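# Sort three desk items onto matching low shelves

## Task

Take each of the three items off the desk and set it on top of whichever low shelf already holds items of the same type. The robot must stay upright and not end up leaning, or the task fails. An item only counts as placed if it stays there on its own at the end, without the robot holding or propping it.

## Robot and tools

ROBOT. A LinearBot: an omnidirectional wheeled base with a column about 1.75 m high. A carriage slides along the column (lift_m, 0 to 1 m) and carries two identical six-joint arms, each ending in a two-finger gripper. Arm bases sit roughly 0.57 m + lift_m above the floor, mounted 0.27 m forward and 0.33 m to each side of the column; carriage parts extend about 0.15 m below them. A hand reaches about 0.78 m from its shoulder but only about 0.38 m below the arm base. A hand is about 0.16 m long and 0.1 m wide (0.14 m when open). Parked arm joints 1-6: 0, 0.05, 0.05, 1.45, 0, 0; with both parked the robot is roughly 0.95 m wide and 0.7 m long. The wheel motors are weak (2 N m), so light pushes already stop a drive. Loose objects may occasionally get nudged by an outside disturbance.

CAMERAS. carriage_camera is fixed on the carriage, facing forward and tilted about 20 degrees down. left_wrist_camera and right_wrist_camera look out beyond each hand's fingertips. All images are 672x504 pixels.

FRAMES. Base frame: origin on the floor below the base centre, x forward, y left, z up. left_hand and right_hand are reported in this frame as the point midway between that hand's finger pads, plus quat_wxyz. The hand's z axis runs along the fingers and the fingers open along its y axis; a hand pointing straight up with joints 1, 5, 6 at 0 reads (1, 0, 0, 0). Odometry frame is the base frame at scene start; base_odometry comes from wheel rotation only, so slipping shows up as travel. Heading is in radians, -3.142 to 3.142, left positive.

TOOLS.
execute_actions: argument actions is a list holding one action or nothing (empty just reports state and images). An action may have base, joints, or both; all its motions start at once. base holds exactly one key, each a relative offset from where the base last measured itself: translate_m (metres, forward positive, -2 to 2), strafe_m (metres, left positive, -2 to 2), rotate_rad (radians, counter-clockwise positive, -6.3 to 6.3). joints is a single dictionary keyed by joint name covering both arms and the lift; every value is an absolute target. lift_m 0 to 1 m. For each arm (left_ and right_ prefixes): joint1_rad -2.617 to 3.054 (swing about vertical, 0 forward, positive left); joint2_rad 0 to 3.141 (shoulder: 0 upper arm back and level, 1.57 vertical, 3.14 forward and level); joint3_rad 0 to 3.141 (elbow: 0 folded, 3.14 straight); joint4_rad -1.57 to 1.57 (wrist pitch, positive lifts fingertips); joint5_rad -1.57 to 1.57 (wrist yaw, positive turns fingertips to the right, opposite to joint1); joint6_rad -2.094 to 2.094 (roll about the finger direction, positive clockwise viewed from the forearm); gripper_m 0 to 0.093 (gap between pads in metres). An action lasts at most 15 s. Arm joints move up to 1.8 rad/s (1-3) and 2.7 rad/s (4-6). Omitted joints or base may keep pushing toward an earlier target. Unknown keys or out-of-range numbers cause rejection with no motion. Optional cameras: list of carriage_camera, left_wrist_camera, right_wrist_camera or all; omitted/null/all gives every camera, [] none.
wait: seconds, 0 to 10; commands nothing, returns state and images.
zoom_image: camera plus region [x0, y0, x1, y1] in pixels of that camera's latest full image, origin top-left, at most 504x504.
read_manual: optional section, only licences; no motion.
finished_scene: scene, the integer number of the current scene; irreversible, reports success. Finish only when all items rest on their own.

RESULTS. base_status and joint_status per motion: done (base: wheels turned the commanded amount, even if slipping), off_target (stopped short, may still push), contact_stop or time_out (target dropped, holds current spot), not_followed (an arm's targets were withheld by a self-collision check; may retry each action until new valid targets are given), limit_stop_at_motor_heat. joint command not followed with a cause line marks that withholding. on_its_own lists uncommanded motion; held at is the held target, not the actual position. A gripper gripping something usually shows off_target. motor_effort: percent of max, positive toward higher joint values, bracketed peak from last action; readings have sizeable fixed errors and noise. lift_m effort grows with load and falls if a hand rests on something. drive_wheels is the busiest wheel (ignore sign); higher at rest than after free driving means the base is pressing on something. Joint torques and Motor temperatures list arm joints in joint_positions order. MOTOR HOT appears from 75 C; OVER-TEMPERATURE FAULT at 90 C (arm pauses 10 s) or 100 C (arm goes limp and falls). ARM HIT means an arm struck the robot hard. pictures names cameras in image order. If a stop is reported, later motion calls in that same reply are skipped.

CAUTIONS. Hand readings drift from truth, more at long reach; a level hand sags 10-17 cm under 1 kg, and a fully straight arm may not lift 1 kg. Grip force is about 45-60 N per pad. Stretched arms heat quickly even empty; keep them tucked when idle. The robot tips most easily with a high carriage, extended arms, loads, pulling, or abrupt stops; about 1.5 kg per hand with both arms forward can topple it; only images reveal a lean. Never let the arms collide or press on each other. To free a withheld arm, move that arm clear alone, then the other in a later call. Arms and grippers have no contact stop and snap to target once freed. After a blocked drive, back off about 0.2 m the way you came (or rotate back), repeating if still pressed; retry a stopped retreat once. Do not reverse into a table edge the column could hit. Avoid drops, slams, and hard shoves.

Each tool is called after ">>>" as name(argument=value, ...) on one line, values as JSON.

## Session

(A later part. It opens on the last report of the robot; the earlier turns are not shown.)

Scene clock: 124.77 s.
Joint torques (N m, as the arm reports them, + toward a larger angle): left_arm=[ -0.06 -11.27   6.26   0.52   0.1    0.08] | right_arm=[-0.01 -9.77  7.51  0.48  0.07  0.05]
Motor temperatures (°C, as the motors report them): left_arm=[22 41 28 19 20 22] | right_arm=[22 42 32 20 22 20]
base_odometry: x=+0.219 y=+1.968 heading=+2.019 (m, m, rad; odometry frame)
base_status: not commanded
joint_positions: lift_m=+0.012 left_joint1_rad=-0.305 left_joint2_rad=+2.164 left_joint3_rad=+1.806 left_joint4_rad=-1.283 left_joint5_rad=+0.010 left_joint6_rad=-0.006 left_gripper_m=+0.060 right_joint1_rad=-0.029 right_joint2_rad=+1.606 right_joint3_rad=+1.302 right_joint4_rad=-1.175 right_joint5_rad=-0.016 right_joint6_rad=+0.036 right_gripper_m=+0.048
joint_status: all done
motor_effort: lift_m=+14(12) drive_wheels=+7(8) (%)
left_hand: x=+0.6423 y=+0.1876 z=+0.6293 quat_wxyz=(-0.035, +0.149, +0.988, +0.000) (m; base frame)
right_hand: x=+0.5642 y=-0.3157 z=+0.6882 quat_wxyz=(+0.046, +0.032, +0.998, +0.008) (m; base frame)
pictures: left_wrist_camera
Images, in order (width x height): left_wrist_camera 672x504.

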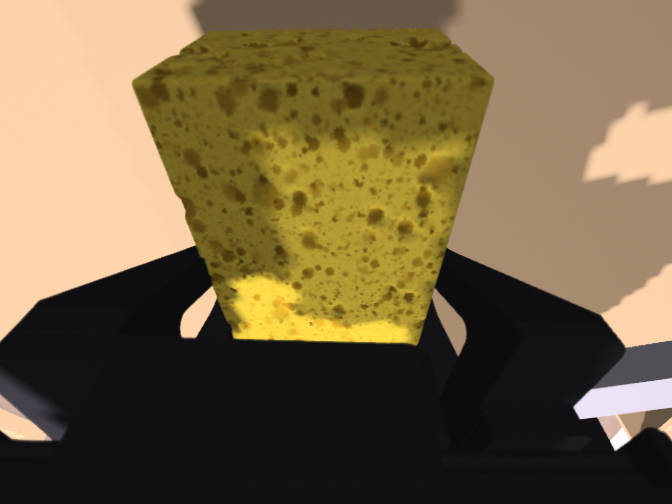

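>>> execute_actions(actions=[{"joints":{"lift_m":0.026,"left_gripper_m":0.093}}], cameras=[])

>>> execute_actions(actions=[{"joints":{"lift_m":0.12}}], cameras=[])

>>> execute_actions(actions=[{"base":{"translate_m":-0.9},"joints":{"left_joint2_rad":1.4,"left_joint3_rad":1.2,"left_joint1_rad":0}}], cameras=["carriage_camera"])

>>> execute_actions(actions=[{"base":{"rotate_rad":1.52}}], cameras=[])

>>> execute_actions(actions=[{"base":{"translate_m":1.6},"joints":{"right_joint2_rad":2.2,"right_joint3_rad":1.8}}], cameras=["carriage_camera"])

Scene clock: 136.57 s.
Joint torques (N m, as the arm reports them, + toward a larger angle): left_arm=[ -0.01 -12.71   6.2    0.38   0.1    0.08] | right_arm=[-0.02 -9.42  7.55  0.46  0.06  0.04]
Motor temperatures (°C, as the motors report them): left_arm=[22 40 27 20 20 22] | right_arm=[22 40 32 20 22 20]
base_odometry: x=+0.219 y=+1.968 heading=+2.019 (m, m, rad; odometry frame)
base_status: not commanded
joint_positions: lift_m=+0.026 left_joint1_rad=-0.305 left_joint2_rad=+2.183 left_joint3_rad=+1.806 left_joint4_rad=-1.275 left_joint5_rad=+0.010 left_joint6_rad=-0.006 left_gripper_m=+0.093 right_joint1_rad=-0.029 right_joint2_rad=+1.605 right_joint3_rad=+1.302 right_joint4_rad=-1.174 right_joint5_rad=-0.016 right_joint6_rad=+0.036 right_gripper_m=+0.048
joint_status: all done
motor_effort: lift_m=+21(22) drive_wheels=-10(12) (%)
left_hand: x=+0.6431 y=+0.1875 z=+0.6351 quat_wxyz=(-0.041, +0.148, +0.988, +0.001) (m; base frame)
right_hand: x=+0.5643 y=-0.3157 z=+0.7018 quat_wxyz=(+0.047, +0.032, +0.998, +0.008) (m; base frame)
pictures: none
No camera images: the call's "cameras" was empty. Leave "cameras" out to get every camera's image.

Scene clock: 137.47 s.
Joint torques (N m, as the arm reports them, + toward a larger angle): left_arm=[ -0.04 -13.88   6.26   0.33   0.08   0.08] | right_arm=[ 0.09 -9.42  7.69  0.49  0.06  0.04]
Motor temperatures (°C, as the motors report them): left_arm=[22 40 27 20 20 22] | right_arm=[22 40 32 20 22 20]
base_odometry: x=+0.219 y=+1.968 heading=+2.019 (m, m, rad; odometry frame)
base_status: not commanded
joint_positions: lift_m=+0.120 left_joint1_rad=-0.305 left_joint2_rad=+2.193 left_joint3_rad=+1.806 left_joint4_rad=-1.271 left_joint5_rad=+0.010 left_joint6_rad=-0.006 left_gripper_m=+0.093 right_joint1_rad=-0.029 right_joint2_rad=+1.605 right_joint3_rad=+1.302 right_joint4_rad=-1.174 right_joint5_rad=-0.016 right_joint6_rad=+0.036 right_gripper_m=+0.048
joint_status: all done
motor_effort: lift_m=+20(28) drive_wheels=-9(8) (%)
left_hand: x=+0.6433 y=+0.1875 z=+0.7250 quat_wxyz=(-0.044, +0.148, +0.988, +0.002) (m; base frame)
right_hand: x=+0.5645 y=-0.3157 z=+0.7959 quat_wxyz=(+0.047, +0.032, +0.998, +0.008) (m; base frame)
pictures: none
No camera images: the call's "cameras" was empty. Leave "cameras" out to get every camera's image.

Scene clock: 141.63 s.
Joint torques (N m, as the arm reports them, + toward a larger angle): left_arm=[-0.7  -7.41  5.23  0.68  0.11  0.08] | right_arm=[-0.13 -9.6   7.65  0.42  0.04  0.02]
Motor temperatures (°C, as the motors report them): left_arm=[22 39 27 20 20 22] | right_arm=[22 39 32 20 22 20]
base_odometry: x=+0.608 y=+1.157 heading=+2.018 (m, m, rad; odometry frame)
base_status: done
joint_positions: lift_m=+0.120 left_joint1_rad=+0.004 left_joint2_rad=+1.410 left_joint3_rad=+1.223 left_joint4_rad=-1.254 left_joint5_rad=+0.008 left_joint6_rad=-0.006 left_gripper_m=+0.093 right_joint1_rad=-0.028 right_joint2_rad=+1.605 right_joint3_rad=+1.302 right_joint4_rad=-1.168 right_joint5_rad=-0.016 right_joint6_rad=+0.036 right_gripper_m=+0.048
joint_status: all done
motor_effort: lift_m=+20(21) drive_wheels=-13(58) (%)
left_hand: x=+0.5220 y=+0.3093 z=+0.8227 quat_wxyz=(+0.065, -0.004, +0.998, -0.004) (m; base frame)
right_hand: x=+0.5659 y=-0.3154 z=+0.7960 quat_wxyz=(+0.050, +0.031, +0.998, +0.008) (m; base frame)
pictures: carriage_camera
Images, in order (width x height): carriage_camera 672x504.

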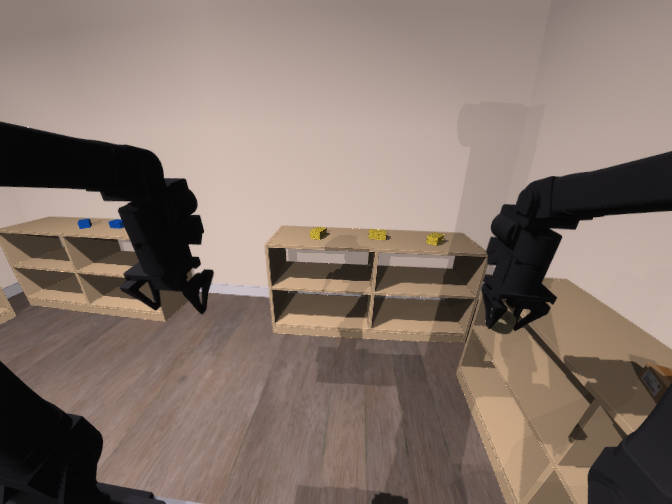

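Scene clock: 144.77 s.
Joint torques (N m, as the arm reports them, + toward a larger angle): left_arm=[-0.65 -7.23  5.34  0.69  0.11  0.08] | right_arm=[-0.07 -9.38  7.59  0.41  0.04  0.01]
Motor temperatures (°C, as the motors report them): left_arm=[22 38 27 20 20 22] | right_arm=[22 39 32 20 22 20]
base_odometry: x=+0.608 y=+1.157 heading=-2.747 (m, m, rad; odometry frame)
base_status: done
joint_positions: lift_m=+0.120 left_joint1_rad=+0.003 left_joint2_rad=+1.410 left_joint3_rad=+1.223 left_joint4_rad=-1.254 left_joint5_rad=+0.008 left_joint6_rad=-0.006 left_gripper_m=+0.093 right_joint1_rad=-0.028 right_joint2_rad=+1.605 right_joint3_rad=+1.302 right_joint4_rad=-1.167 right_joint5_rad=-0.016 right_joint6_rad=+0.036 right_gripper_m=+0.048
joint_status: not commanded
motor_effort: lift_m=+20(20) drive_wheels=+16(50) (%)
left_hand: x=+0.5220 y=+0.3090 z=+0.8227 quat_wxyz=(+0.065, -0.004, +0.998, -0.004) (m; base frame)
right_hand: x=+0.5661 y=-0.3154 z=+0.7960 quat_wxyz=(+0.051, +0.031, +0.998, +0.008) (m; base frame)
pictures: none
No camera images: the call's "cameras" was empty. Leave "cameras" out to get every camera's image.

Scene clock: 150.33 s.
Joint torques (N m, as the arm reports them, + toward a larger angle): left_arm=[-0.63 -7.34  5.22  0.68  0.11  0.07] | right_arm=[ -0.12 -15.77   9.28   0.12   0.07   0.03]
Motor temperatures (°C, as the motors report them): left_arm=[22 36 27 20 20 22] | right_arm=[22 40 33 20 22 20]
base_odometry: x=-0.868 y=+0.538 heading=-2.745 (m, m, rad; odometry frame)
base_status: done
joint_positions: lift_m=+0.120 left_joint1_rad=+0.003 left_joint2_rad=+1.410 left_joint3_rad=+1.223 left_joint4_rad=-1.255 left_joint5_rad=+0.008 left_joint6_rad=-0.006 left_gripper_m=+0.093 right_joint1_rad=-0.028 right_joint2_rad=+2.203 right_joint3_rad=+1.782 right_joint4_rad=-1.169 right_joint5_rad=-0.016 right_joint6_rad=+0.036 right_gripper_m=+0.048
joint_status: all done
motor_effort: lift_m=+20(20) drive_wheels=-16(50) (%)
left_hand: x=+0.5219 y=+0.3090 z=+0.8227 quat_wxyz=(+0.064, -0.004, +0.998, -0.004) (m; base frame)
right_hand: x=+0.6798 y=-0.3186 z=+0.7142 quat_wxyz=(-0.010, +0.032, +0.999, +0.008) (m; base frame)
pictures: carriage_camera
Images, in order (width x height): carriage_camera 672x504.

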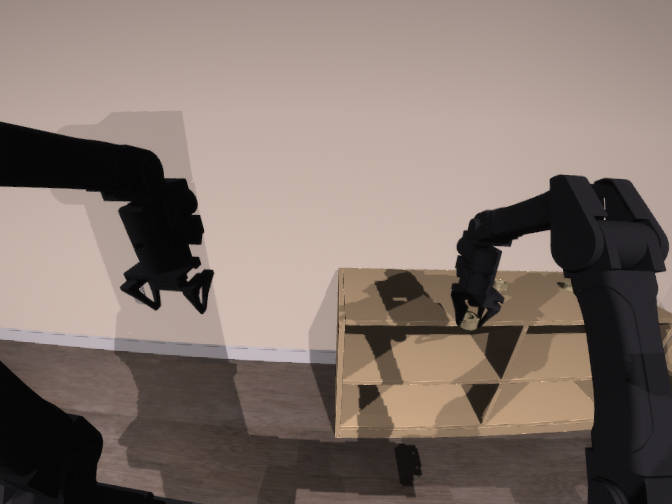

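>>> execute_actions(actions=[{"base":{"translate_m":0.26},"joints":{"lift_m":0.065}}], cameras=[])

>>> execute_actions(actions=[{"joints":{"lift_m":0.028}}])

Scene clock: 158.37 s.
Joint torques (N m, as the arm reports them, + toward a larger angle): left_arm=[-0.65 -6.82  5.85  0.68  0.11  0.08] | right_arm=[ -0.14 -16.04   8.55   0.16   0.07   0.03]
Motor temperatures (°C, as the motors report them): left_arm=[22 35 26 20 20 22] | right_arm=[22 42 34 20 22 20]
base_odometry: x=-1.108 y=+0.437 heading=-2.744 (m, m, rad; odometry frame)
base_status: done
joint_positions: lift_m=+0.065 left_joint1_rad=+0.003 left_joint2_rad=+1.405 left_joint3_rad=+1.215 left_joint4_rad=-1.255 left_joint5_rad=+0.008 left_joint6_rad=-0.006 left_gripper_m=+0.093 right_joint1_rad=-0.027 right_joint2_rad=+2.207 right_joint3_rad=+1.790 right_joint4_rad=-1.171 right_joint5_rad=-0.016 right_joint6_rad=+0.036 right_gripper_m=+0.048
joint_status: all done
motor_effort: lift_m=+15(16) drive_wheels=-15(42) (%)
left_hand: x=+0.5197 y=+0.3090 z=+0.7672 quat_wxyz=(+0.063, -0.004, +0.998, -0.004) (m; base frame)
right_hand: x=+0.6814 y=-0.3183 z=+0.6602 quat_wxyz=(-0.009, +0.031, +0.999, +0.008) (m; base frame)
pictures: none
No camera images: the call's "cameras" was empty. Leave "cameras" out to get every camera's image.

Scene clock: 159.10 s.
Joint torques (N m, as the arm reports them, + toward a larger angle): left_arm=[-0.64 -6.93  6.    0.67  0.11  0.07] | right_arm=[ -0.16 -14.91   7.87   0.25   0.06   0.01]
Motor temperatures (°C, as the motors report them): left_arm=[22 34 26 20 20 22] | right_arm=[22 42 34 20 22 20]
base_odometry: x=-1.107 y=+0.437 heading=-2.744 (m, m, rad; odometry frame)
base_status: not commanded
joint_positions: lift_m=+0.028 left_joint1_rad=+0.003 left_joint2_rad=+1.405 left_joint3_rad=+1.215 left_joint4_rad=-1.256 left_joint5_rad=+0.008 left_joint6_rad=-0.006 left_gripper_m=+0.093 right_joint1_rad=-0.027 right_joint2_rad=+2.196 right_joint3_rad=+1.797 right_joint4_rad=-1.173 right_joint5_rad=-0.016 right_joint6_rad=+0.036 right_gripper_m=+0.048
joint_status: all done
motor_effort: lift_m=+14(6) drive_wheels=+9(19) (%)
left_hand: x=+0.5195 y=+0.3090 z=+0.7303 quat_wxyz=(+0.062, -0.004, +0.998, -0.004) (m; base frame)
right_hand: x=+0.6838 y=-0.3183 z=+0.6297 quat_wxyz=(+0.000, +0.031, +0.999, +0.008) (m; base frame)
pictures: carriage_camera, left_wrist_camera, right_wrist_camera
Images, in order (width x height): carriage_camera 672x504, left_wrist_camera 672x504, right_wrist_camera 672x504.

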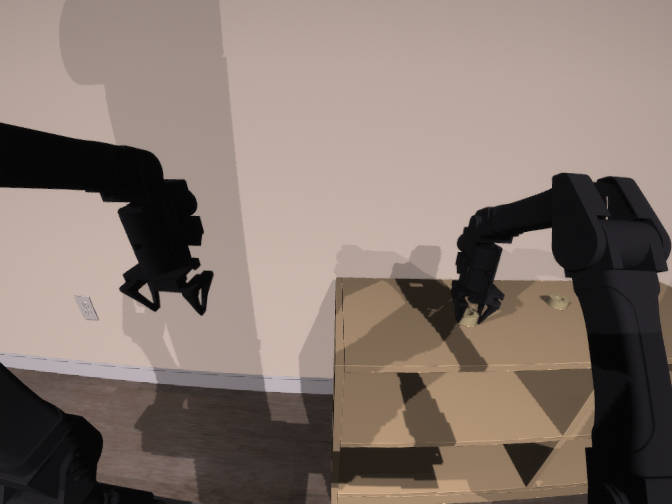

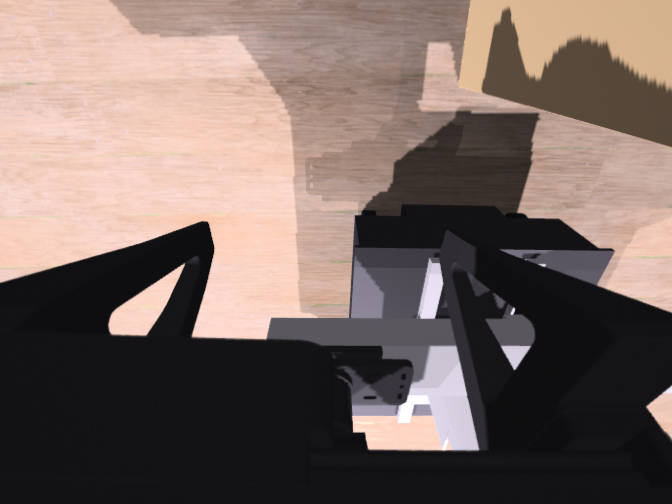

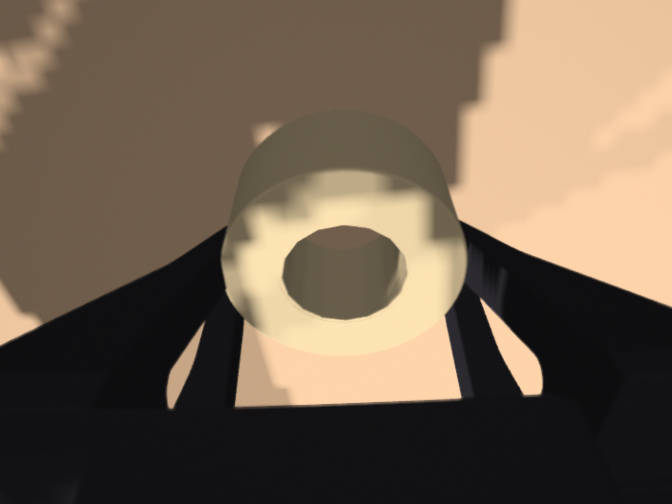

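>>> execute_actions(actions=[{"joints":{"right_gripper_m":0.093}}], cameras=[])

>>> execute_actions(actions=[{"joints":{"lift_m":0.09}}], cameras=[])

>>> execute_actions(actions=[{"base":{"translate_m":-0.82},"joints":{"lift_m":0.25,"right_joint2_rad":0.05,"right_joint3_rad":0.05,"right_joint4_rad":1.45}}], cameras=["carriage_camera"])

>>> execute_actions(actions=[{"base":{"rotate_rad":1.52}}], cameras=[])

>>> execute_actions(actions=[{"base":{"translate_m":1.6},"joints":{"left_joint2_rad":2.3,"left_joint3_rad":2.0,"left_joint4_rad":-1.27}}], cameras=["carriage_camera","left_wrist_camera"])

Scene clock: 178.43 s.
Joint torques (N m, as the arm reports them, + toward a larger angle): left_arm=[-0.66 -6.87  5.88  0.7   0.1   0.08] | right_arm=[ -0.14 -14.94   7.92   0.25   0.04   0.01]
Motor temperatures (°C, as the motors report them): left_arm=[22 31 26 20 20 22] | right_arm=[22 45 34 20 22 20]
base_odometry: x=-1.107 y=+0.437 heading=-2.744 (m, m, rad; odometry frame)
base_status: not commanded
joint_positions: lift_m=+0.028 left_joint1_rad=+0.003 left_joint2_rad=+1.405 left_joint3_rad=+1.215 left_joint4_rad=-1.256 left_joint5_rad=+0.008 left_joint6_rad=-0.006 left_gripper_m=+0.093 right_joint1_rad=-0.027 right_joint2_rad=+2.196 right_joint3_rad=+1.797 right_joint4_rad=-1.174 right_joint5_rad=-0.016 right_joint6_rad=+0.036 right_gripper_m=+0.093
joint_status: all done
motor_effort: lift_m=+14(14) drive_wheels=+9(9) (%)
left_hand: x=+0.5195 y=+0.3090 z=+0.7303 quat_wxyz=(+0.062, -0.004, +0.998, -0.004) (m; base frame)
right_hand: x=+0.6836 y=-0.3183 z=+0.6297 quat_wxyz=(-0.001, +0.031, +0.999, +0.008) (m; base frame)
pictures: none
No camera images: the call's "cameras" was empty. Leave "cameras" out to get every camera's image.

Scene clock: 179.33 s.
Joint torques (N m, as the arm reports them, + toward a larger angle): left_arm=[-0.63 -6.93  5.92  0.7   0.11  0.08] | right_arm=[ -0.24 -15.27   7.68   0.19   0.07   0.03]
Motor temperatures (°C, as the motors report them): left_arm=[22 31 26 20 20 22] | right_arm=[22 45 34 20 22 20]
base_odometry: x=-1.107 y=+0.437 heading=-2.744 (m, m, rad; odometry frame)
base_status: not commanded
joint_positions: lift_m=+0.090 left_joint1_rad=+0.003 left_joint2_rad=+1.405 left_joint3_rad=+1.215 left_joint4_rad=-1.256 left_joint5_rad=+0.008 left_joint6_rad=-0.006 left_gripper_m=+0.093 right_joint1_rad=-0.027 right_joint2_rad=+2.199 right_joint3_rad=+1.797 right_joint4_rad=-1.172 right_joint5_rad=-0.016 right_joint6_rad=+0.036 right_gripper_m=+0.093
joint_status: all done
motor_effort: lift_m=+20(25) drive_wheels=+8(12) (%)
left_hand: x=+0.5195 y=+0.3090 z=+0.7916 quat_wxyz=(+0.062, -0.004, +0.998, -0.004) (m; base frame)
right_hand: x=+0.6837 y=-0.3183 z=+0.6896 quat_wxyz=(-0.002, +0.031, +0.999, +0.008) (m; base frame)
pictures: none
No camera images: the call's "cameras" was empty. Leave "cameras" out to get every camera's image.

Scene clock: 183.33 s.
Joint torques (N m, as the arm reports them, + toward a larger angle): left_arm=[-0.67 -6.92  5.9   0.69  0.11  0.07] | right_arm=[-0.22  3.48  5.91 -0.31  0.06  0.02]
Motor temperatures (°C, as the motors report them): left_arm=[22 31 26 20 20 22] | right_arm=[22 44 34 20 22 20]
base_odometry: x=-0.351 y=+0.754 heading=-2.744 (m, m, rad; odometry frame)
base_status: done
joint_positions: lift_m=+0.250 left_joint1_rad=+0.003 left_joint2_rad=+1.405 left_joint3_rad=+1.215 left_joint4_rad=-1.256 left_joint5_rad=+0.009 left_joint6_rad=-0.006 left_gripper_m=+0.093 right_joint1_rad=-0.026 right_joint2_rad=+0.059 right_joint3_rad=+0.061 right_joint4_rad=+1.449 right_joint5_rad=-0.016 right_joint6_rad=+0.036 right_gripper_m=+0.093
joint_status: all done
motor_effort: lift_m=+20(26) drive_wheels=-5(50) (%)
left_hand: x=+0.5196 y=+0.3089 z=+0.9516 quat_wxyz=(+0.062, -0.004, +0.998, -0.004) (m; base frame)
right_hand: x=+0.2914 y=-0.3077 z=+1.2427 quat_wxyz=(+0.998, -0.006, +0.060, +0.005) (m; base frame)
pictures: carriage_camera
Images, in order (width x height): carriage_camera 672x504.

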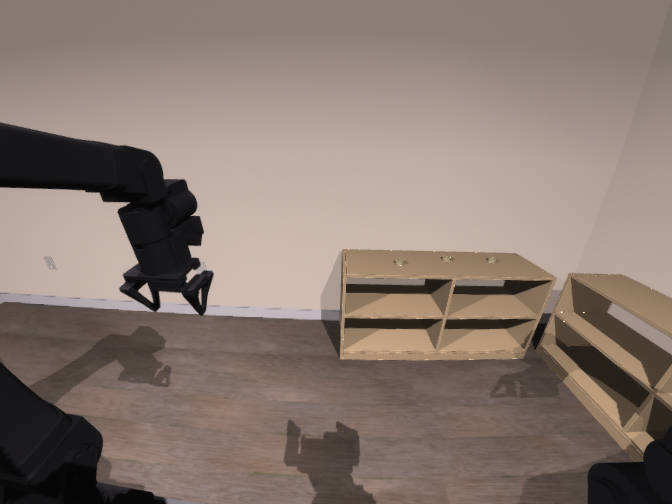

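Scene clock: 186.50 s.
Joint torques (N m, as the arm reports them, + toward a larger angle): left_arm=[-0.57 -6.92  5.85  0.68  0.1   0.08] | right_arm=[-0.24  3.42  5.95 -0.3   0.06  0.02]
Motor temperatures (°C, as the motors report them): left_arm=[22 31 26 20 20 22] | right_arm=[22 43 33 20 22 20]
base_odometry: x=-0.351 y=+0.754 heading=-1.225 (m, m, rad; odometry frame)
base_status: done
joint_positions: lift_m=+0.250 left_joint1_rad=+0.003 left_joint2_rad=+1.405 left_joint3_rad=+1.215 left_joint4_rad=-1.256 left_joint5_rad=+0.009 left_joint6_rad=-0.006 left_gripper_m=+0.093 right_joint1_rad=-0.026 right_joint2_rad=+0.059 right_joint3_rad=+0.061 right_joint4_rad=+1.449 right_joint5_rad=-0.016 right_joint6_rad=+0.036 right_gripper_m=+0.093
joint_status: not commanded
motor_effort: lift_m=+20(20) drive_wheels=+15(45) (%)
left_hand: x=+0.5196 y=+0.3089 z=+0.9516 quat_wxyz=(+0.062, -0.004, +0.998, -0.004) (m; base frame)
right_hand: x=+0.2914 y=-0.3077 z=+1.2427 quat_wxyz=(+0.998, -0.006, +0.060, +0.005) (m; base frame)
pictures: none
No camera images: the call's "cameras" was empty. Leave "cameras" out to get every camera's image.

Scene clock: 192.10 s.
Joint torques (N m, as the arm reports them, + toward a larger angle): left_arm=[ -0.64 -14.57   8.63   0.35   0.11   0.08] | right_arm=[-0.24  3.5   5.95 -0.34  0.07  0.03]
Motor temperatures (°C, as the motors report them): left_arm=[22 32 27 20 20 22] | right_arm=[22 40 33 20 22 20]
base_odometry: x=+0.194 y=-0.750 heading=-1.224 (m, m, rad; odometry frame)
base_status: done
joint_positions: lift_m=+0.250 left_joint1_rad=+0.003 left_joint2_rad=+2.291 left_joint3_rad=+1.976 left_joint4_rad=-1.270 left_joint5_rad=+0.009 left_joint6_rad=-0.006 left_gripper_m=+0.093 right_joint1_rad=-0.026 right_joint2_rad=+0.059 right_joint3_rad=+0.061 right_joint4_rad=+1.451 right_joint5_rad=-0.016 right_joint6_rad=+0.036 right_gripper_m=+0.093
joint_status: all done
motor_effort: lift_m=+20(20) drive_wheels=-15(51) (%)
left_hand: x=+0.7028 y=+0.3094 z=+0.8565 quat_wxyz=(-0.007, -0.004, +1.000, -0.004) (m; base frame)
right_hand: x=+0.2910 y=-0.3077 z=+1.2428 quat_wxyz=(+0.998, -0.006, +0.059, +0.005) (m; base frame)
pictures: carriage_camera, left_wrist_camera
Images, in order (width x height): carriage_camera 672x504, left_wrist_camera 672x504.

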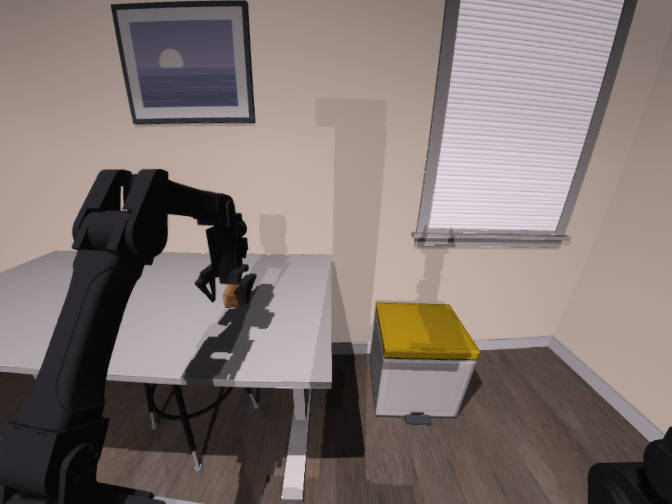

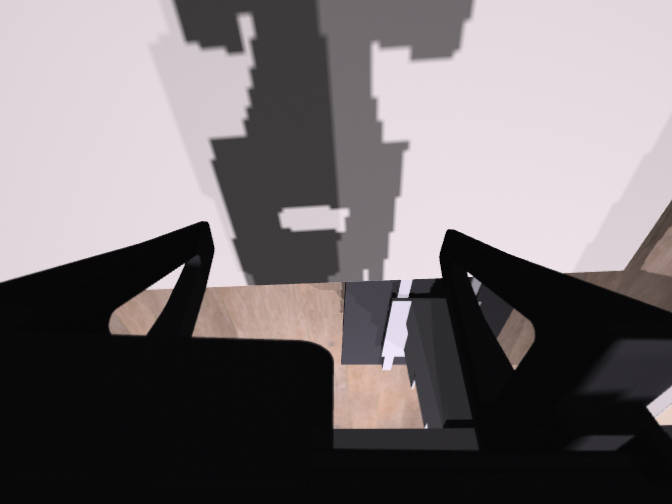

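>>> execute_actions(actions=[{"base":{"translate_m":0.19},"joints":{"left_joint1_rad":0.14,"left_joint6_rad":0.14,"lift_m":0.21}}], cameras=["carriage_camera","left_wrist_camera"])

Scene clock: 201.33 s.
Joint torques (N m, as the arm reports them, + toward a larger angle): left_arm=[ -0.72 -15.24   7.76   0.41   0.15   0.1 ] | right_arm=[-0.24  3.56  6.24 -0.34  0.09  0.03]
Motor temperatures (°C, as the motors report them): left_arm=[22 36 28 20 20 22] | right_arm=[22 38 32 20 22 20]
base_odometry: x=+0.259 y=-0.929 heading=-1.223 (m, m, rad; odometry frame)
base_status: done
joint_positions: lift_m=+0.210 left_joint1_rad=+0.144 left_joint2_rad=+2.298 left_joint3_rad=+1.988 left_joint4_rad=-1.271 left_joint5_rad=+0.005 left_joint6_rad=+0.132 left_gripper_m=+0.093 right_joint1_rad=-0.026 right_joint2_rad=+0.058 right_joint3_rad=+0.057 right_joint4_rad=+1.451 right_joint5_rad=-0.016 right_joint6_rad=+0.036 right_gripper_m=+0.093
joint_status: all done
motor_effort: lift_m=+16(14) drive_wheels=-15(41) (%)
left_hand: x=+0.7006 y=+0.3724 z=+0.8168 quat_wxyz=(-0.005, -0.006, +1.000, -0.003) (m; base frame)
right_hand: x=+0.2915 y=-0.3077 z=+1.2023 quat_wxyz=(+0.998, -0.006, +0.060, +0.005) (m; base frame)
pictures: carriage_camera, left_wrist_camera
Images, in order (width x height): carriage_camera 672x504, left_wrist_camera 672x504.

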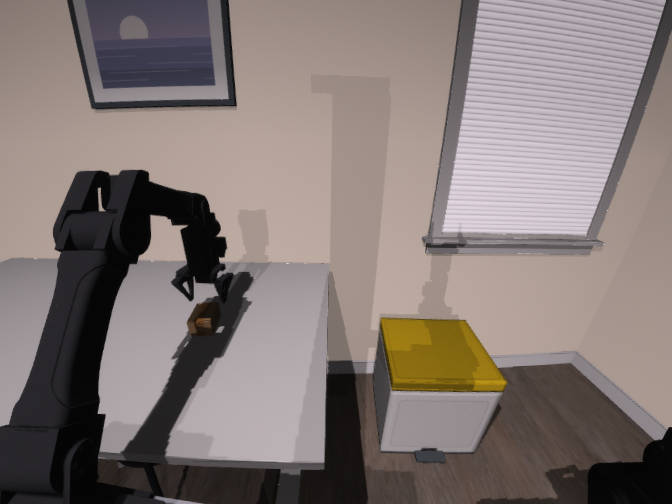

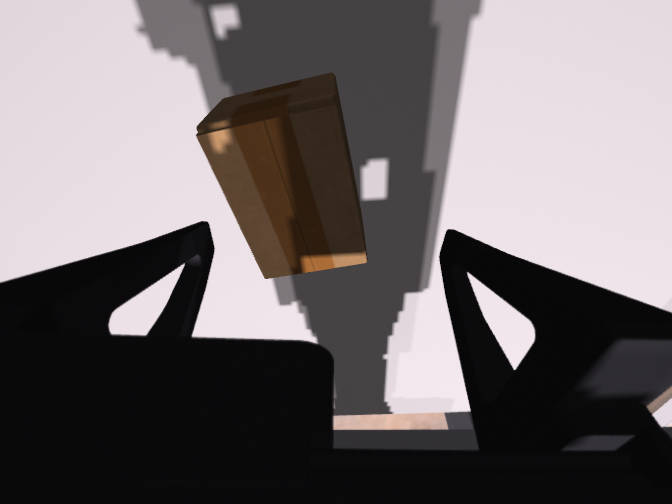

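>>> execute_actions(actions=[{"joints":{"left_joint1_rad":0.175,"left_joint6_rad":-0.07,"lift_m":0.185}}], cameras=["left_wrist_camera"])

>>> execute_actions(actions=[{"joints":{"lift_m":0.135}}], cameras=["carriage_camera","left_wrist_camera"])

Scene clock: 208.20 s.
Joint torques (N m, as the arm reports them, + toward a larger angle): left_arm=[ -0.36 -15.74   7.7    0.42   0.12  -0.06] | right_arm=[-0.23  3.6   6.25 -0.32  0.06  0.03]
Motor temperatures (°C, as the motors report them): left_arm=[22 38 28 20 20 22] | right_arm=[22 36 32 20 22 20]
base_odometry: x=+0.259 y=-0.929 heading=-1.223 (m, m, rad; odometry frame)
base_status: not commanded
joint_positions: lift_m=+0.185 left_joint1_rad=+0.176 left_joint2_rad=+2.301 left_joint3_rad=+1.988 left_joint4_rad=-1.271 left_joint5_rad=+0.007 left_joint6_rad=-0.063 left_gripper_m=+0.093 right_joint1_rad=-0.026 right_joint2_rad=+0.058 right_joint3_rad=+0.057 right_joint4_rad=+1.451 right_joint5_rad=-0.016 right_joint6_rad=+0.036 right_gripper_m=+0.093
joint_status: all done
motor_effort: lift_m=+15(16) drive_wheels=-13(15) (%)
left_hand: x=+0.6982 y=+0.3861 z=+0.7906 quat_wxyz=(-0.007, -0.119, +0.993, -0.004) (m; base frame)
right_hand: x=+0.2917 y=-0.3077 z=+1.1773 quat_wxyz=(+0.998, -0.006, +0.060, +0.005) (m; base frame)
pictures: left_wrist_camera
Images, in order (width x height): left_wrist_camera 672x504.

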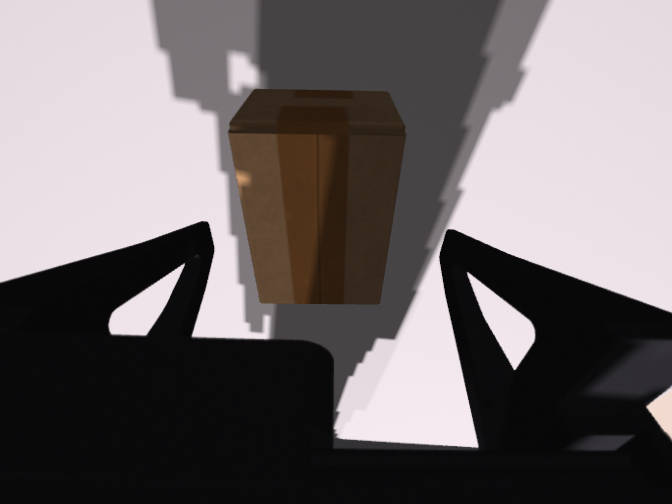

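Scene clock: 208.93 s.
Joint torques (N m, as the arm reports them, + toward a larger angle): left_arm=[ -0.47 -15.59   7.8    0.39   0.11  -0.05] | right_arm=[-0.2   3.61  6.2  -0.32  0.07  0.04]
Motor temperatures (°C, as the motors report them): left_arm=[22 38 28 20 20 22] | right_arm=[22 36 32 20 22 20]
base_odometry: x=+0.259 y=-0.929 heading=-1.223 (m, m, rad; odometry frame)
base_status: not commanded
joint_positions: lift_m=+0.135 left_joint1_rad=+0.176 left_joint2_rad=+2.299 left_joint3_rad=+1.988 left_joint4_rad=-1.271 left_joint5_rad=+0.007 left_joint6_rad=-0.063 left_gripper_m=+0.093 right_joint1_rad=-0.026 right_joint2_rad=+0.058 right_joint3_rad=+0.057 right_joint4_rad=+1.451 right_joint5_rad=-0.016 right_joint6_rad=+0.036 right_gripper_m=+0.093
joint_status: all done
motor_effort: lift_m=+15(15) drive_wheels=-12(10) (%)
left_hand: x=+0.6983 y=+0.3861 z=+0.7413 quat_wxyz=(-0.006, -0.119, +0.993, -0.004) (m; base frame)
right_hand: x=+0.2917 y=-0.3077 z=+1.1273 quat_wxyz=(+0.998, -0.006, +0.060, +0.005) (m; base frame)
pictures: carriage_camera, left_wrist_camera
Images, in order (width x height): carriage_camera 672x504, left_wrist_camera 672x504.

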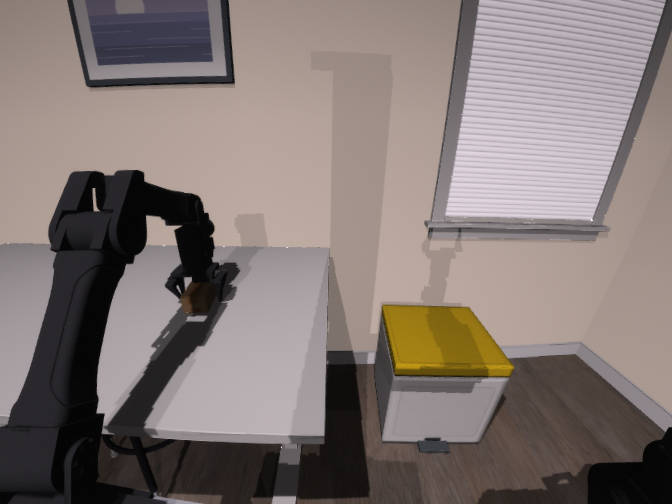

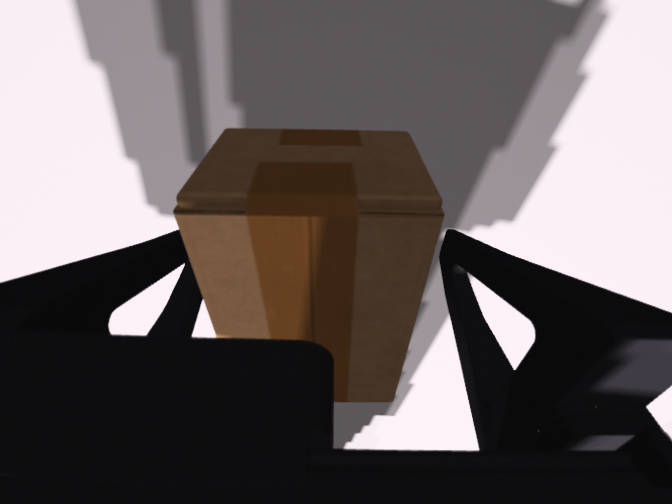

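>>> execute_actions(actions=[{"joints":{"left_gripper_m":0.03}}], cameras=[])

>>> execute_actions(actions=[{"joints":{"lift_m":0.18}}], cameras=["left_wrist_camera"])

>>> execute_actions(actions=[{"base":{"translate_m":-2.0}}], cameras=[])

>>> execute_actions(actions=[{"base":{"rotate_rad":1.7}}], cameras=[])

>>> execute_actions(actions=[{"base":{"translate_m":0.85},"joints":{"lift_m":0.12}}], cameras=["carriage_camera","left_wrist_camera"])

Scene clock: 220.83 s.
Joint torques (N m, as the arm reports them, + toward a larger angle): left_arm=[ -0.46 -15.49   7.76   0.39   0.1   -0.05] | right_arm=[-0.22  3.57  6.23 -0.33  0.07  0.02]
Motor temperatures (°C, as the motors report them): left_arm=[22 42 29 20 20 22] | right_arm=[22 33 32 20 22 20]
base_odometry: x=+0.259 y=-0.929 heading=-1.223 (m, m, rad; odometry frame)
base_status: not commanded
joint_positions: lift_m=+0.135 left_joint1_rad=+0.176 left_joint2_rad=+2.299 left_joint3_rad=+1.988 left_joint4_rad=-1.271 left_joint5_rad=+0.007 left_joint6_rad=-0.064 left_gripper_m=+0.059 right_joint1_rad=-0.026 right_joint2_rad=+0.058 right_joint3_rad=+0.057 right_joint4_rad=+1.451 right_joint5_rad=-0.016 right_joint6_rad=+0.036 right_gripper_m=+0.093
joint_status: left_gripper_m off_target (ended at +0.059, target +0.030)
motor_effort: lift_m=+15(15) drive_wheels=-12(12) (%)
left_hand: x=+0.6983 y=+0.3862 z=+0.7413 quat_wxyz=(-0.006, -0.119, +0.993, -0.004) (m; base frame)
right_hand: x=+0.2917 y=-0.3077 z=+1.1273 quat_wxyz=(+0.998, -0.006, +0.060, +0.005) (m; base frame)
pictures: none
No camera images: the call's "cameras" was empty. Leave "cameras" out to get every camera's image.

Scene clock: 221.53 s.
Joint torques (N m, as the arm reports them, + toward a larger angle): left_arm=[ -0.46 -15.47   7.79   0.39   0.12  -0.06] | right_arm=[-0.19  3.55  6.26 -0.32  0.06  0.02]
Motor temperatures (°C, as the motors report them): left_arm=[22 42 29 20 20 22] | right_arm=[22 33 32 20 22 20]
base_odometry: x=+0.259 y=-0.929 heading=-1.223 (m, m, rad; odometry frame)
base_status: not commanded
joint_positions: lift_m=+0.180 left_joint1_rad=+0.176 left_joint2_rad=+2.299 left_joint3_rad=+1.988 left_joint4_rad=-1.271 left_joint5_rad=+0.007 left_joint6_rad=-0.064 left_gripper_m=+0.059 right_joint1_rad=-0.026 right_joint2_rad=+0.058 right_joint3_rad=+0.057 right_joint4_rad=+1.451 right_joint5_rad=-0.016 right_joint6_rad=+0.036 right_gripper_m=+0.093
joint_status: all done
motor_effort: lift_m=+20(23) drive_wheels=+8(9) (%)
left_hand: x=+0.6985 y=+0.3862 z=+0.7860 quat_wxyz=(-0.005, -0.119, +0.993, -0.004) (m; base frame)
right_hand: x=+0.2917 y=-0.3077 z=+1.1717 quat_wxyz=(+0.998, -0.006, +0.060, +0.005) (m; base frame)
pictures: left_wrist_camera
Images, in order (width x height): left_wrist_camera 672x504.

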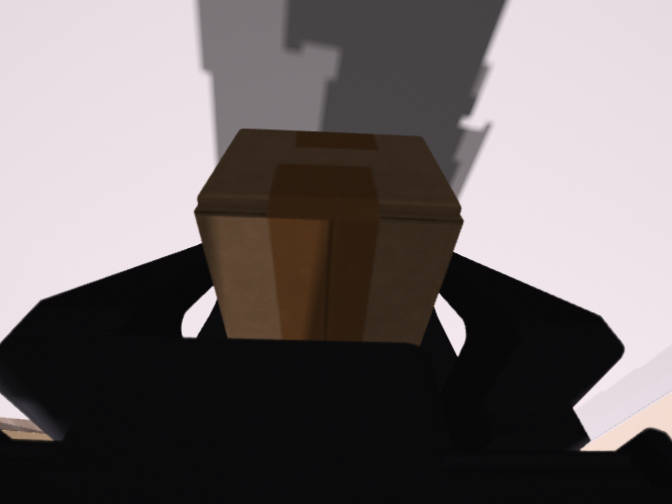

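Scene clock: 227.93 s.
Joint torques (N m, as the arm reports them, + toward a larger angle): left_arm=[ -0.34 -15.33   7.72   0.37   0.11  -0.06] | right_arm=[-0.18  3.64  6.3  -0.32  0.06  0.04]
Motor temperatures (°C, as the motors report them): left_arm=[22 44 29 20 20 22] | right_arm=[22 32 32 20 22 20]
base_odometry: x=-0.423 y=+0.951 heading=-1.223 (m, m, rad; odometry frame)
base_status: done
joint_positions: lift_m=+0.180 left_joint1_rad=+0.174 left_joint2_rad=+2.299 left_joint3_rad=+1.988 left_joint4_rad=-1.269 left_joint5_rad=+0.008 left_joint6_rad=-0.064 left_gripper_m=+0.059 right_joint1_rad=-0.026 right_joint2_rad=+0.058 right_joint3_rad=+0.057 right_joint4_rad=+1.449 right_joint5_rad=-0.017 right_joint6_rad=+0.036 right_gripper_m=+0.093
joint_status: not commanded
motor_effort: lift_m=+20(20) drive_wheels=-6(52) (%)
left_hand: x=+0.6992 y=+0.3853 z=+0.7860 quat_wxyz=(-0.004, -0.118, +0.993, -0.004) (m; base frame)
right_hand: x=+0.2921 y=-0.3077 z=+1.1716 quat_wxyz=(+0.998, -0.006, +0.061, +0.005) (m; base frame)
pictures: none
No camera images: the call's "cameras" was empty. Leave "cameras" out to get every camera's image.

Scene clock: 231.17 s.
Joint torques (N m, as the arm reports them, + toward a larger angle): left_arm=[ -0.8  -15.49   7.76   0.33   0.12  -0.05] | right_arm=[-0.22  3.63  6.25 -0.31  0.09  0.03]
Motor temperatures (°C, as the motors report them): left_arm=[22 44 29 20 20 22] | right_arm=[22 32 32 20 22 20]
base_odometry: x=-0.423 y=+0.951 heading=+0.476 (m, m, rad; odometry frame)
base_status: done
joint_positions: lift_m=+0.180 left_joint1_rad=+0.181 left_joint2_rad=+2.299 left_joint3_rad=+1.988 left_joint4_rad=-1.263 left_joint5_rad=+0.006 left_joint6_rad=-0.064 left_gripper_m=+0.059 right_joint1_rad=-0.026 right_joint2_rad=+0.058 right_joint3_rad=+0.057 right_joint4_rad=+1.449 right_joint5_rad=-0.017 right_joint6_rad=+0.036 right_gripper_m=+0.093
joint_status: not commanded
motor_effort: lift_m=+21(21) drive_wheels=+14(53) (%)
left_hand: x=+0.6998 y=+0.3892 z=+0.7860 quat_wxyz=(-0.001, -0.122, +0.993, -0.003) (m; base frame)
right_hand: x=+0.2922 y=-0.3077 z=+1.1716 quat_wxyz=(+0.998, -0.006, +0.062, +0.005) (m; base frame)
pictures: none
No camera images: the call's "cameras" was empty. Leave "cameras" out to get every camera's image.

Scene clock: 235.23 s.
Joint torques (N m, as the arm reports them, + toward a larger angle): left_arm=[ -0.66 -15.54   7.78   0.33   0.13  -0.06] | right_arm=[-0.2   3.55  6.36 -0.34  0.06  0.02]
Motor temperatures (°C, as the motors report them): left_arm=[22 45 29 20 20 22] | right_arm=[22 31 32 20 22 20]
base_odometry: x=+0.331 y=+1.343 heading=+0.477 (m, m, rad; odometry frame)
base_status: done
joint_positions: lift_m=+0.120 left_joint1_rad=+0.178 left_joint2_rad=+2.302 left_joint3_rad=+1.988 left_joint4_rad=-1.266 left_joint5_rad=+0.006 left_joint6_rad=-0.064 left_gripper_m=+0.059 right_joint1_rad=-0.026 right_joint2_rad=+0.058 right_joint3_rad=+0.057 right_joint4_rad=+1.451 right_joint5_rad=-0.017 right_joint6_rad=+0.036 right_gripper_m=+0.093
joint_status: all done
motor_effort: lift_m=+15(14) drive_wheels=-15(48) (%)
left_hand: x=+0.6993 y=+0.3876 z=+0.7249 quat_wxyz=(-0.004, -0.121, +0.993, -0.004) (m; base frame)
right_hand: x=+0.2916 y=-0.3077 z=+1.1123 quat_wxyz=(+0.998, -0.006, +0.060, +0.005) (m; base frame)
pictures: carriage_camera, left_wrist_camera
Images, in order (width x height): carriage_camera 672x504, left_wrist_camera 672x504.

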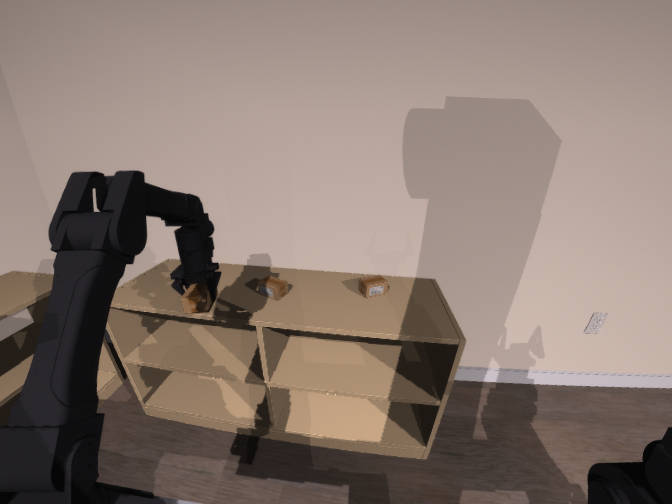

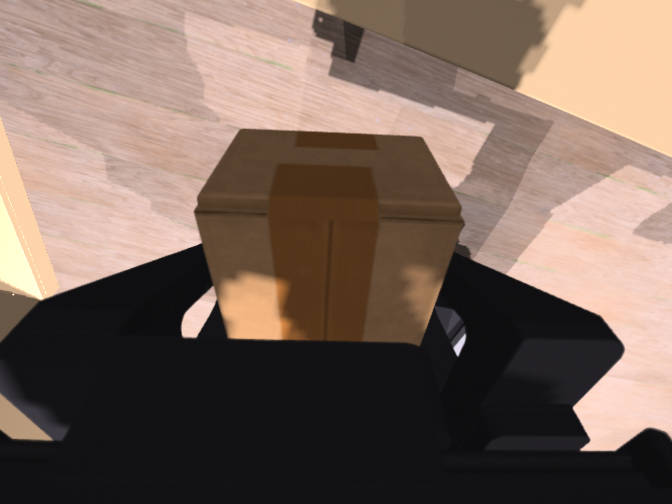

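>>> execute_actions(actions=[{"base":{"translate_m":0.27},"joints":{"lift_m":0.055,"left_joint1_rad":0.35,"left_joint6_rad":0.4}}], cameras=[])

>>> execute_actions(actions=[{"joints":{"lift_m":0.02}}], cameras=["carriage_camera"])

>>> execute_actions(actions=[{"joints":{"left_gripper_m":0.093}}], cameras=[])

>>> execute_actions(actions=[{"joints":{"lift_m":0.13}}], cameras=["carriage_camera"])

Scene clock: 245.93 s.
Joint torques (N m, as the arm reports them, + toward a larger angle): left_arm=[ -0.67 -15.92   7.68   0.32   0.15   0.09] | right_arm=[-0.22  3.62  6.29 -0.35  0.06  0.03]
Motor temperatures (°C, as the motors report them): left_arm=[22 47 30 20 20 22] | right_arm=[22 30 32 20 22 20]
base_odometry: x=+0.571 y=+1.467 heading=+0.479 (m, m, rad; odometry frame)
base_status: done
joint_positions: lift_m=+0.055 left_joint1_rad=+0.353 left_joint2_rad=+2.304 left_joint3_rad=+1.988 left_joint4_rad=-1.266 left_joint5_rad=+0.006 left_joint6_rad=+0.393 left_gripper_m=+0.059 right_joint1_rad=-0.026 right_joint2_rad=+0.058 right_joint3_rad=+0.057 right_joint4_rad=+1.451 right_joint5_rad=-0.017 right_joint6_rad=+0.036 right_gripper_m=+0.093
joint_status: all done
motor_effort: lift_m=+15(13) drive_wheels=-16(41) (%)
left_hand: x=+0.6788 y=+0.4627 z=+0.6593 quat_wxyz=(-0.004, +0.020, +1.000, -0.005) (m; base frame)
right_hand: x=+0.2916 y=-0.3077 z=+1.0473 quat_wxyz=(+0.998, -0.006, +0.060, +0.005) (m; base frame)
pictures: none
No camera images: the call's "cameras" was empty. Leave "cameras" out to get every camera's image.

Scene clock: 246.60 s.
Joint torques (N m, as the arm reports them, + toward a larger angle): left_arm=[ -0.63 -14.96   7.42   0.42   0.16   0.09] | right_arm=[-0.28  3.46  6.29 -0.35  0.09  0.01]
Motor temperatures (°C, as the motors report them): left_arm=[22 47 30 20 20 22] | right_arm=[22 30 32 20 22 20]
base_odometry: x=+0.571 y=+1.467 heading=+0.479 (m, m, rad; odometry frame)
base_status: not commanded
joint_positions: lift_m=+0.020 left_joint1_rad=+0.351 left_joint2_rad=+2.292 left_joint3_rad=+1.992 left_joint4_rad=-1.271 left_joint5_rad=+0.006 left_joint6_rad=+0.393 left_gripper_m=+0.059 right_joint1_rad=-0.026 right_joint2_rad=+0.058 right_joint3_rad=+0.057 right_joint4_rad=+1.451 right_joint5_rad=-0.017 right_joint6_rad=+0.036 right_gripper_m=+0.093
joint_status: all done
motor_effort: lift_m=+14(16) drive_wheels=-12(18) (%)
left_hand: x=+0.6797 y=+0.4623 z=+0.6305 quat_wxyz=(+0.001, +0.021, +1.000, -0.003) (m; base frame)
right_hand: x=+0.2916 y=-0.3077 z=+1.0124 quat_wxyz=(+0.998, -0.006, +0.060, +0.005) (m; base frame)
pictures: carriage_camera
Images, in order (width x height): carriage_camera 672x504.

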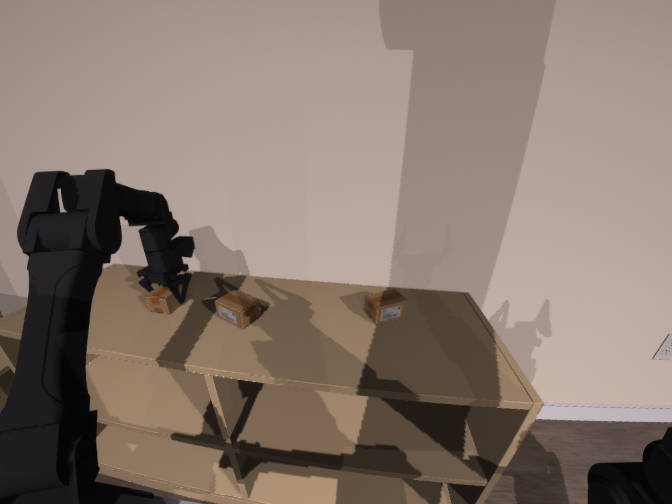

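Scene clock: 247.23 s.
Joint torques (N m, as the arm reports them, + toward a larger angle): left_arm=[ -0.54 -15.11   7.44   0.42   0.16   0.09] | right_arm=[-0.18  3.59  6.22 -0.34  0.06  0.02]
Motor temperatures (°C, as the motors report them): left_arm=[22 47 30 20 20 22] | right_arm=[22 30 32 20 22 20]
base_odometry: x=+0.571 y=+1.467 heading=+0.479 (m, m, rad; odometry frame)
base_status: not commanded
joint_positions: lift_m=+0.020 left_joint1_rad=+0.351 left_joint2_rad=+2.292 left_joint3_rad=+1.992 left_joint4_rad=-1.271 left_joint5_rad=+0.006 left_joint6_rad=+0.393 left_gripper_m=+0.093 right_joint1_rad=-0.026 right_joint2_rad=+0.058 right_joint3_rad=+0.057 right_joint4_rad=+1.451 right_joint5_rad=-0.017 right_joint6_rad=+0.036 right_gripper_m=+0.093
joint_status: all done
motor_effort: lift_m=+14(14) drive_wheels=-12(12) (%)
left_hand: x=+0.6797 y=+0.4623 z=+0.6305 quat_wxyz=(+0.001, +0.021, +1.000, -0.003) (m; base frame)
right_hand: x=+0.2916 y=-0.3077 z=+1.0124 quat_wxyz=(+0.998, -0.006, +0.060, +0.005) (m; base frame)
pictures: none
No camera images: the call's "cameras" was empty. Leave "cameras" out to get every camera's image.

Scene clock: 248.20 s.
Joint torques (N m, as the arm reports them, + toward a larger angle): left_arm=[ -0.48 -15.04   7.4    0.4    0.19   0.09] | right_arm=[-0.22  3.6   6.27 -0.32  0.09  0.03]
Motor temperatures (°C, as the motors report them): left_arm=[22 48 30 20 20 22] | right_arm=[22 30 32 20 22 20]
base_odometry: x=+0.571 y=+1.467 heading=+0.479 (m, m, rad; odometry frame)
base_status: not commanded
joint_positions: lift_m=+0.130 left_joint1_rad=+0.351 left_joint2_rad=+2.294 left_joint3_rad=+1.992 left_joint4_rad=-1.271 left_joint5_rad=+0.006 left_joint6_rad=+0.393 left_gripper_m=+0.093 right_joint1_rad=-0.026 right_joint2_rad=+0.058 right_joint3_rad=+0.056 right_joint4_rad=+1.451 right_joint5_rad=-0.017 right_joint6_rad=+0.036 right_gripper_m=+0.093
joint_status: all done
motor_effort: lift_m=+20(28) drive_wheels=+8(9) (%)
left_hand: x=+0.6796 y=+0.4622 z=+0.7391 quat_wxyz=(+0.000, +0.021, +1.000, -0.003) (m; base frame)
right_hand: x=+0.2919 y=-0.3077 z=+1.1215 quat_wxyz=(+0.998, -0.006, +0.061, +0.005) (m; base frame)
pictures: carriage_camera
Images, in order (width x height): carriage_camera 672x504.

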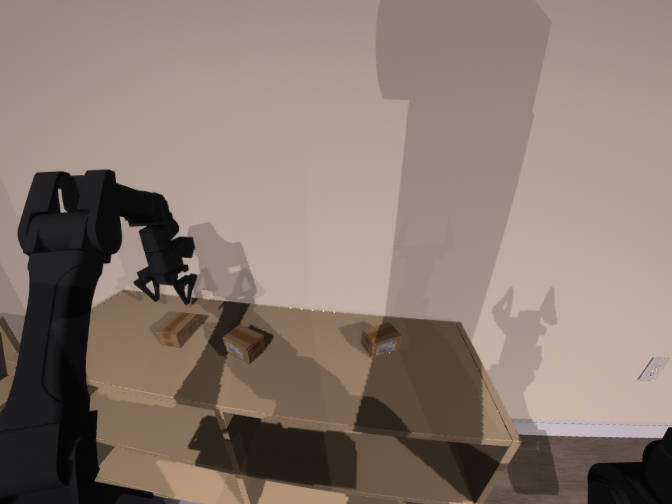

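>>> finished_scene(scene=1)

The scene is finished: the task was done.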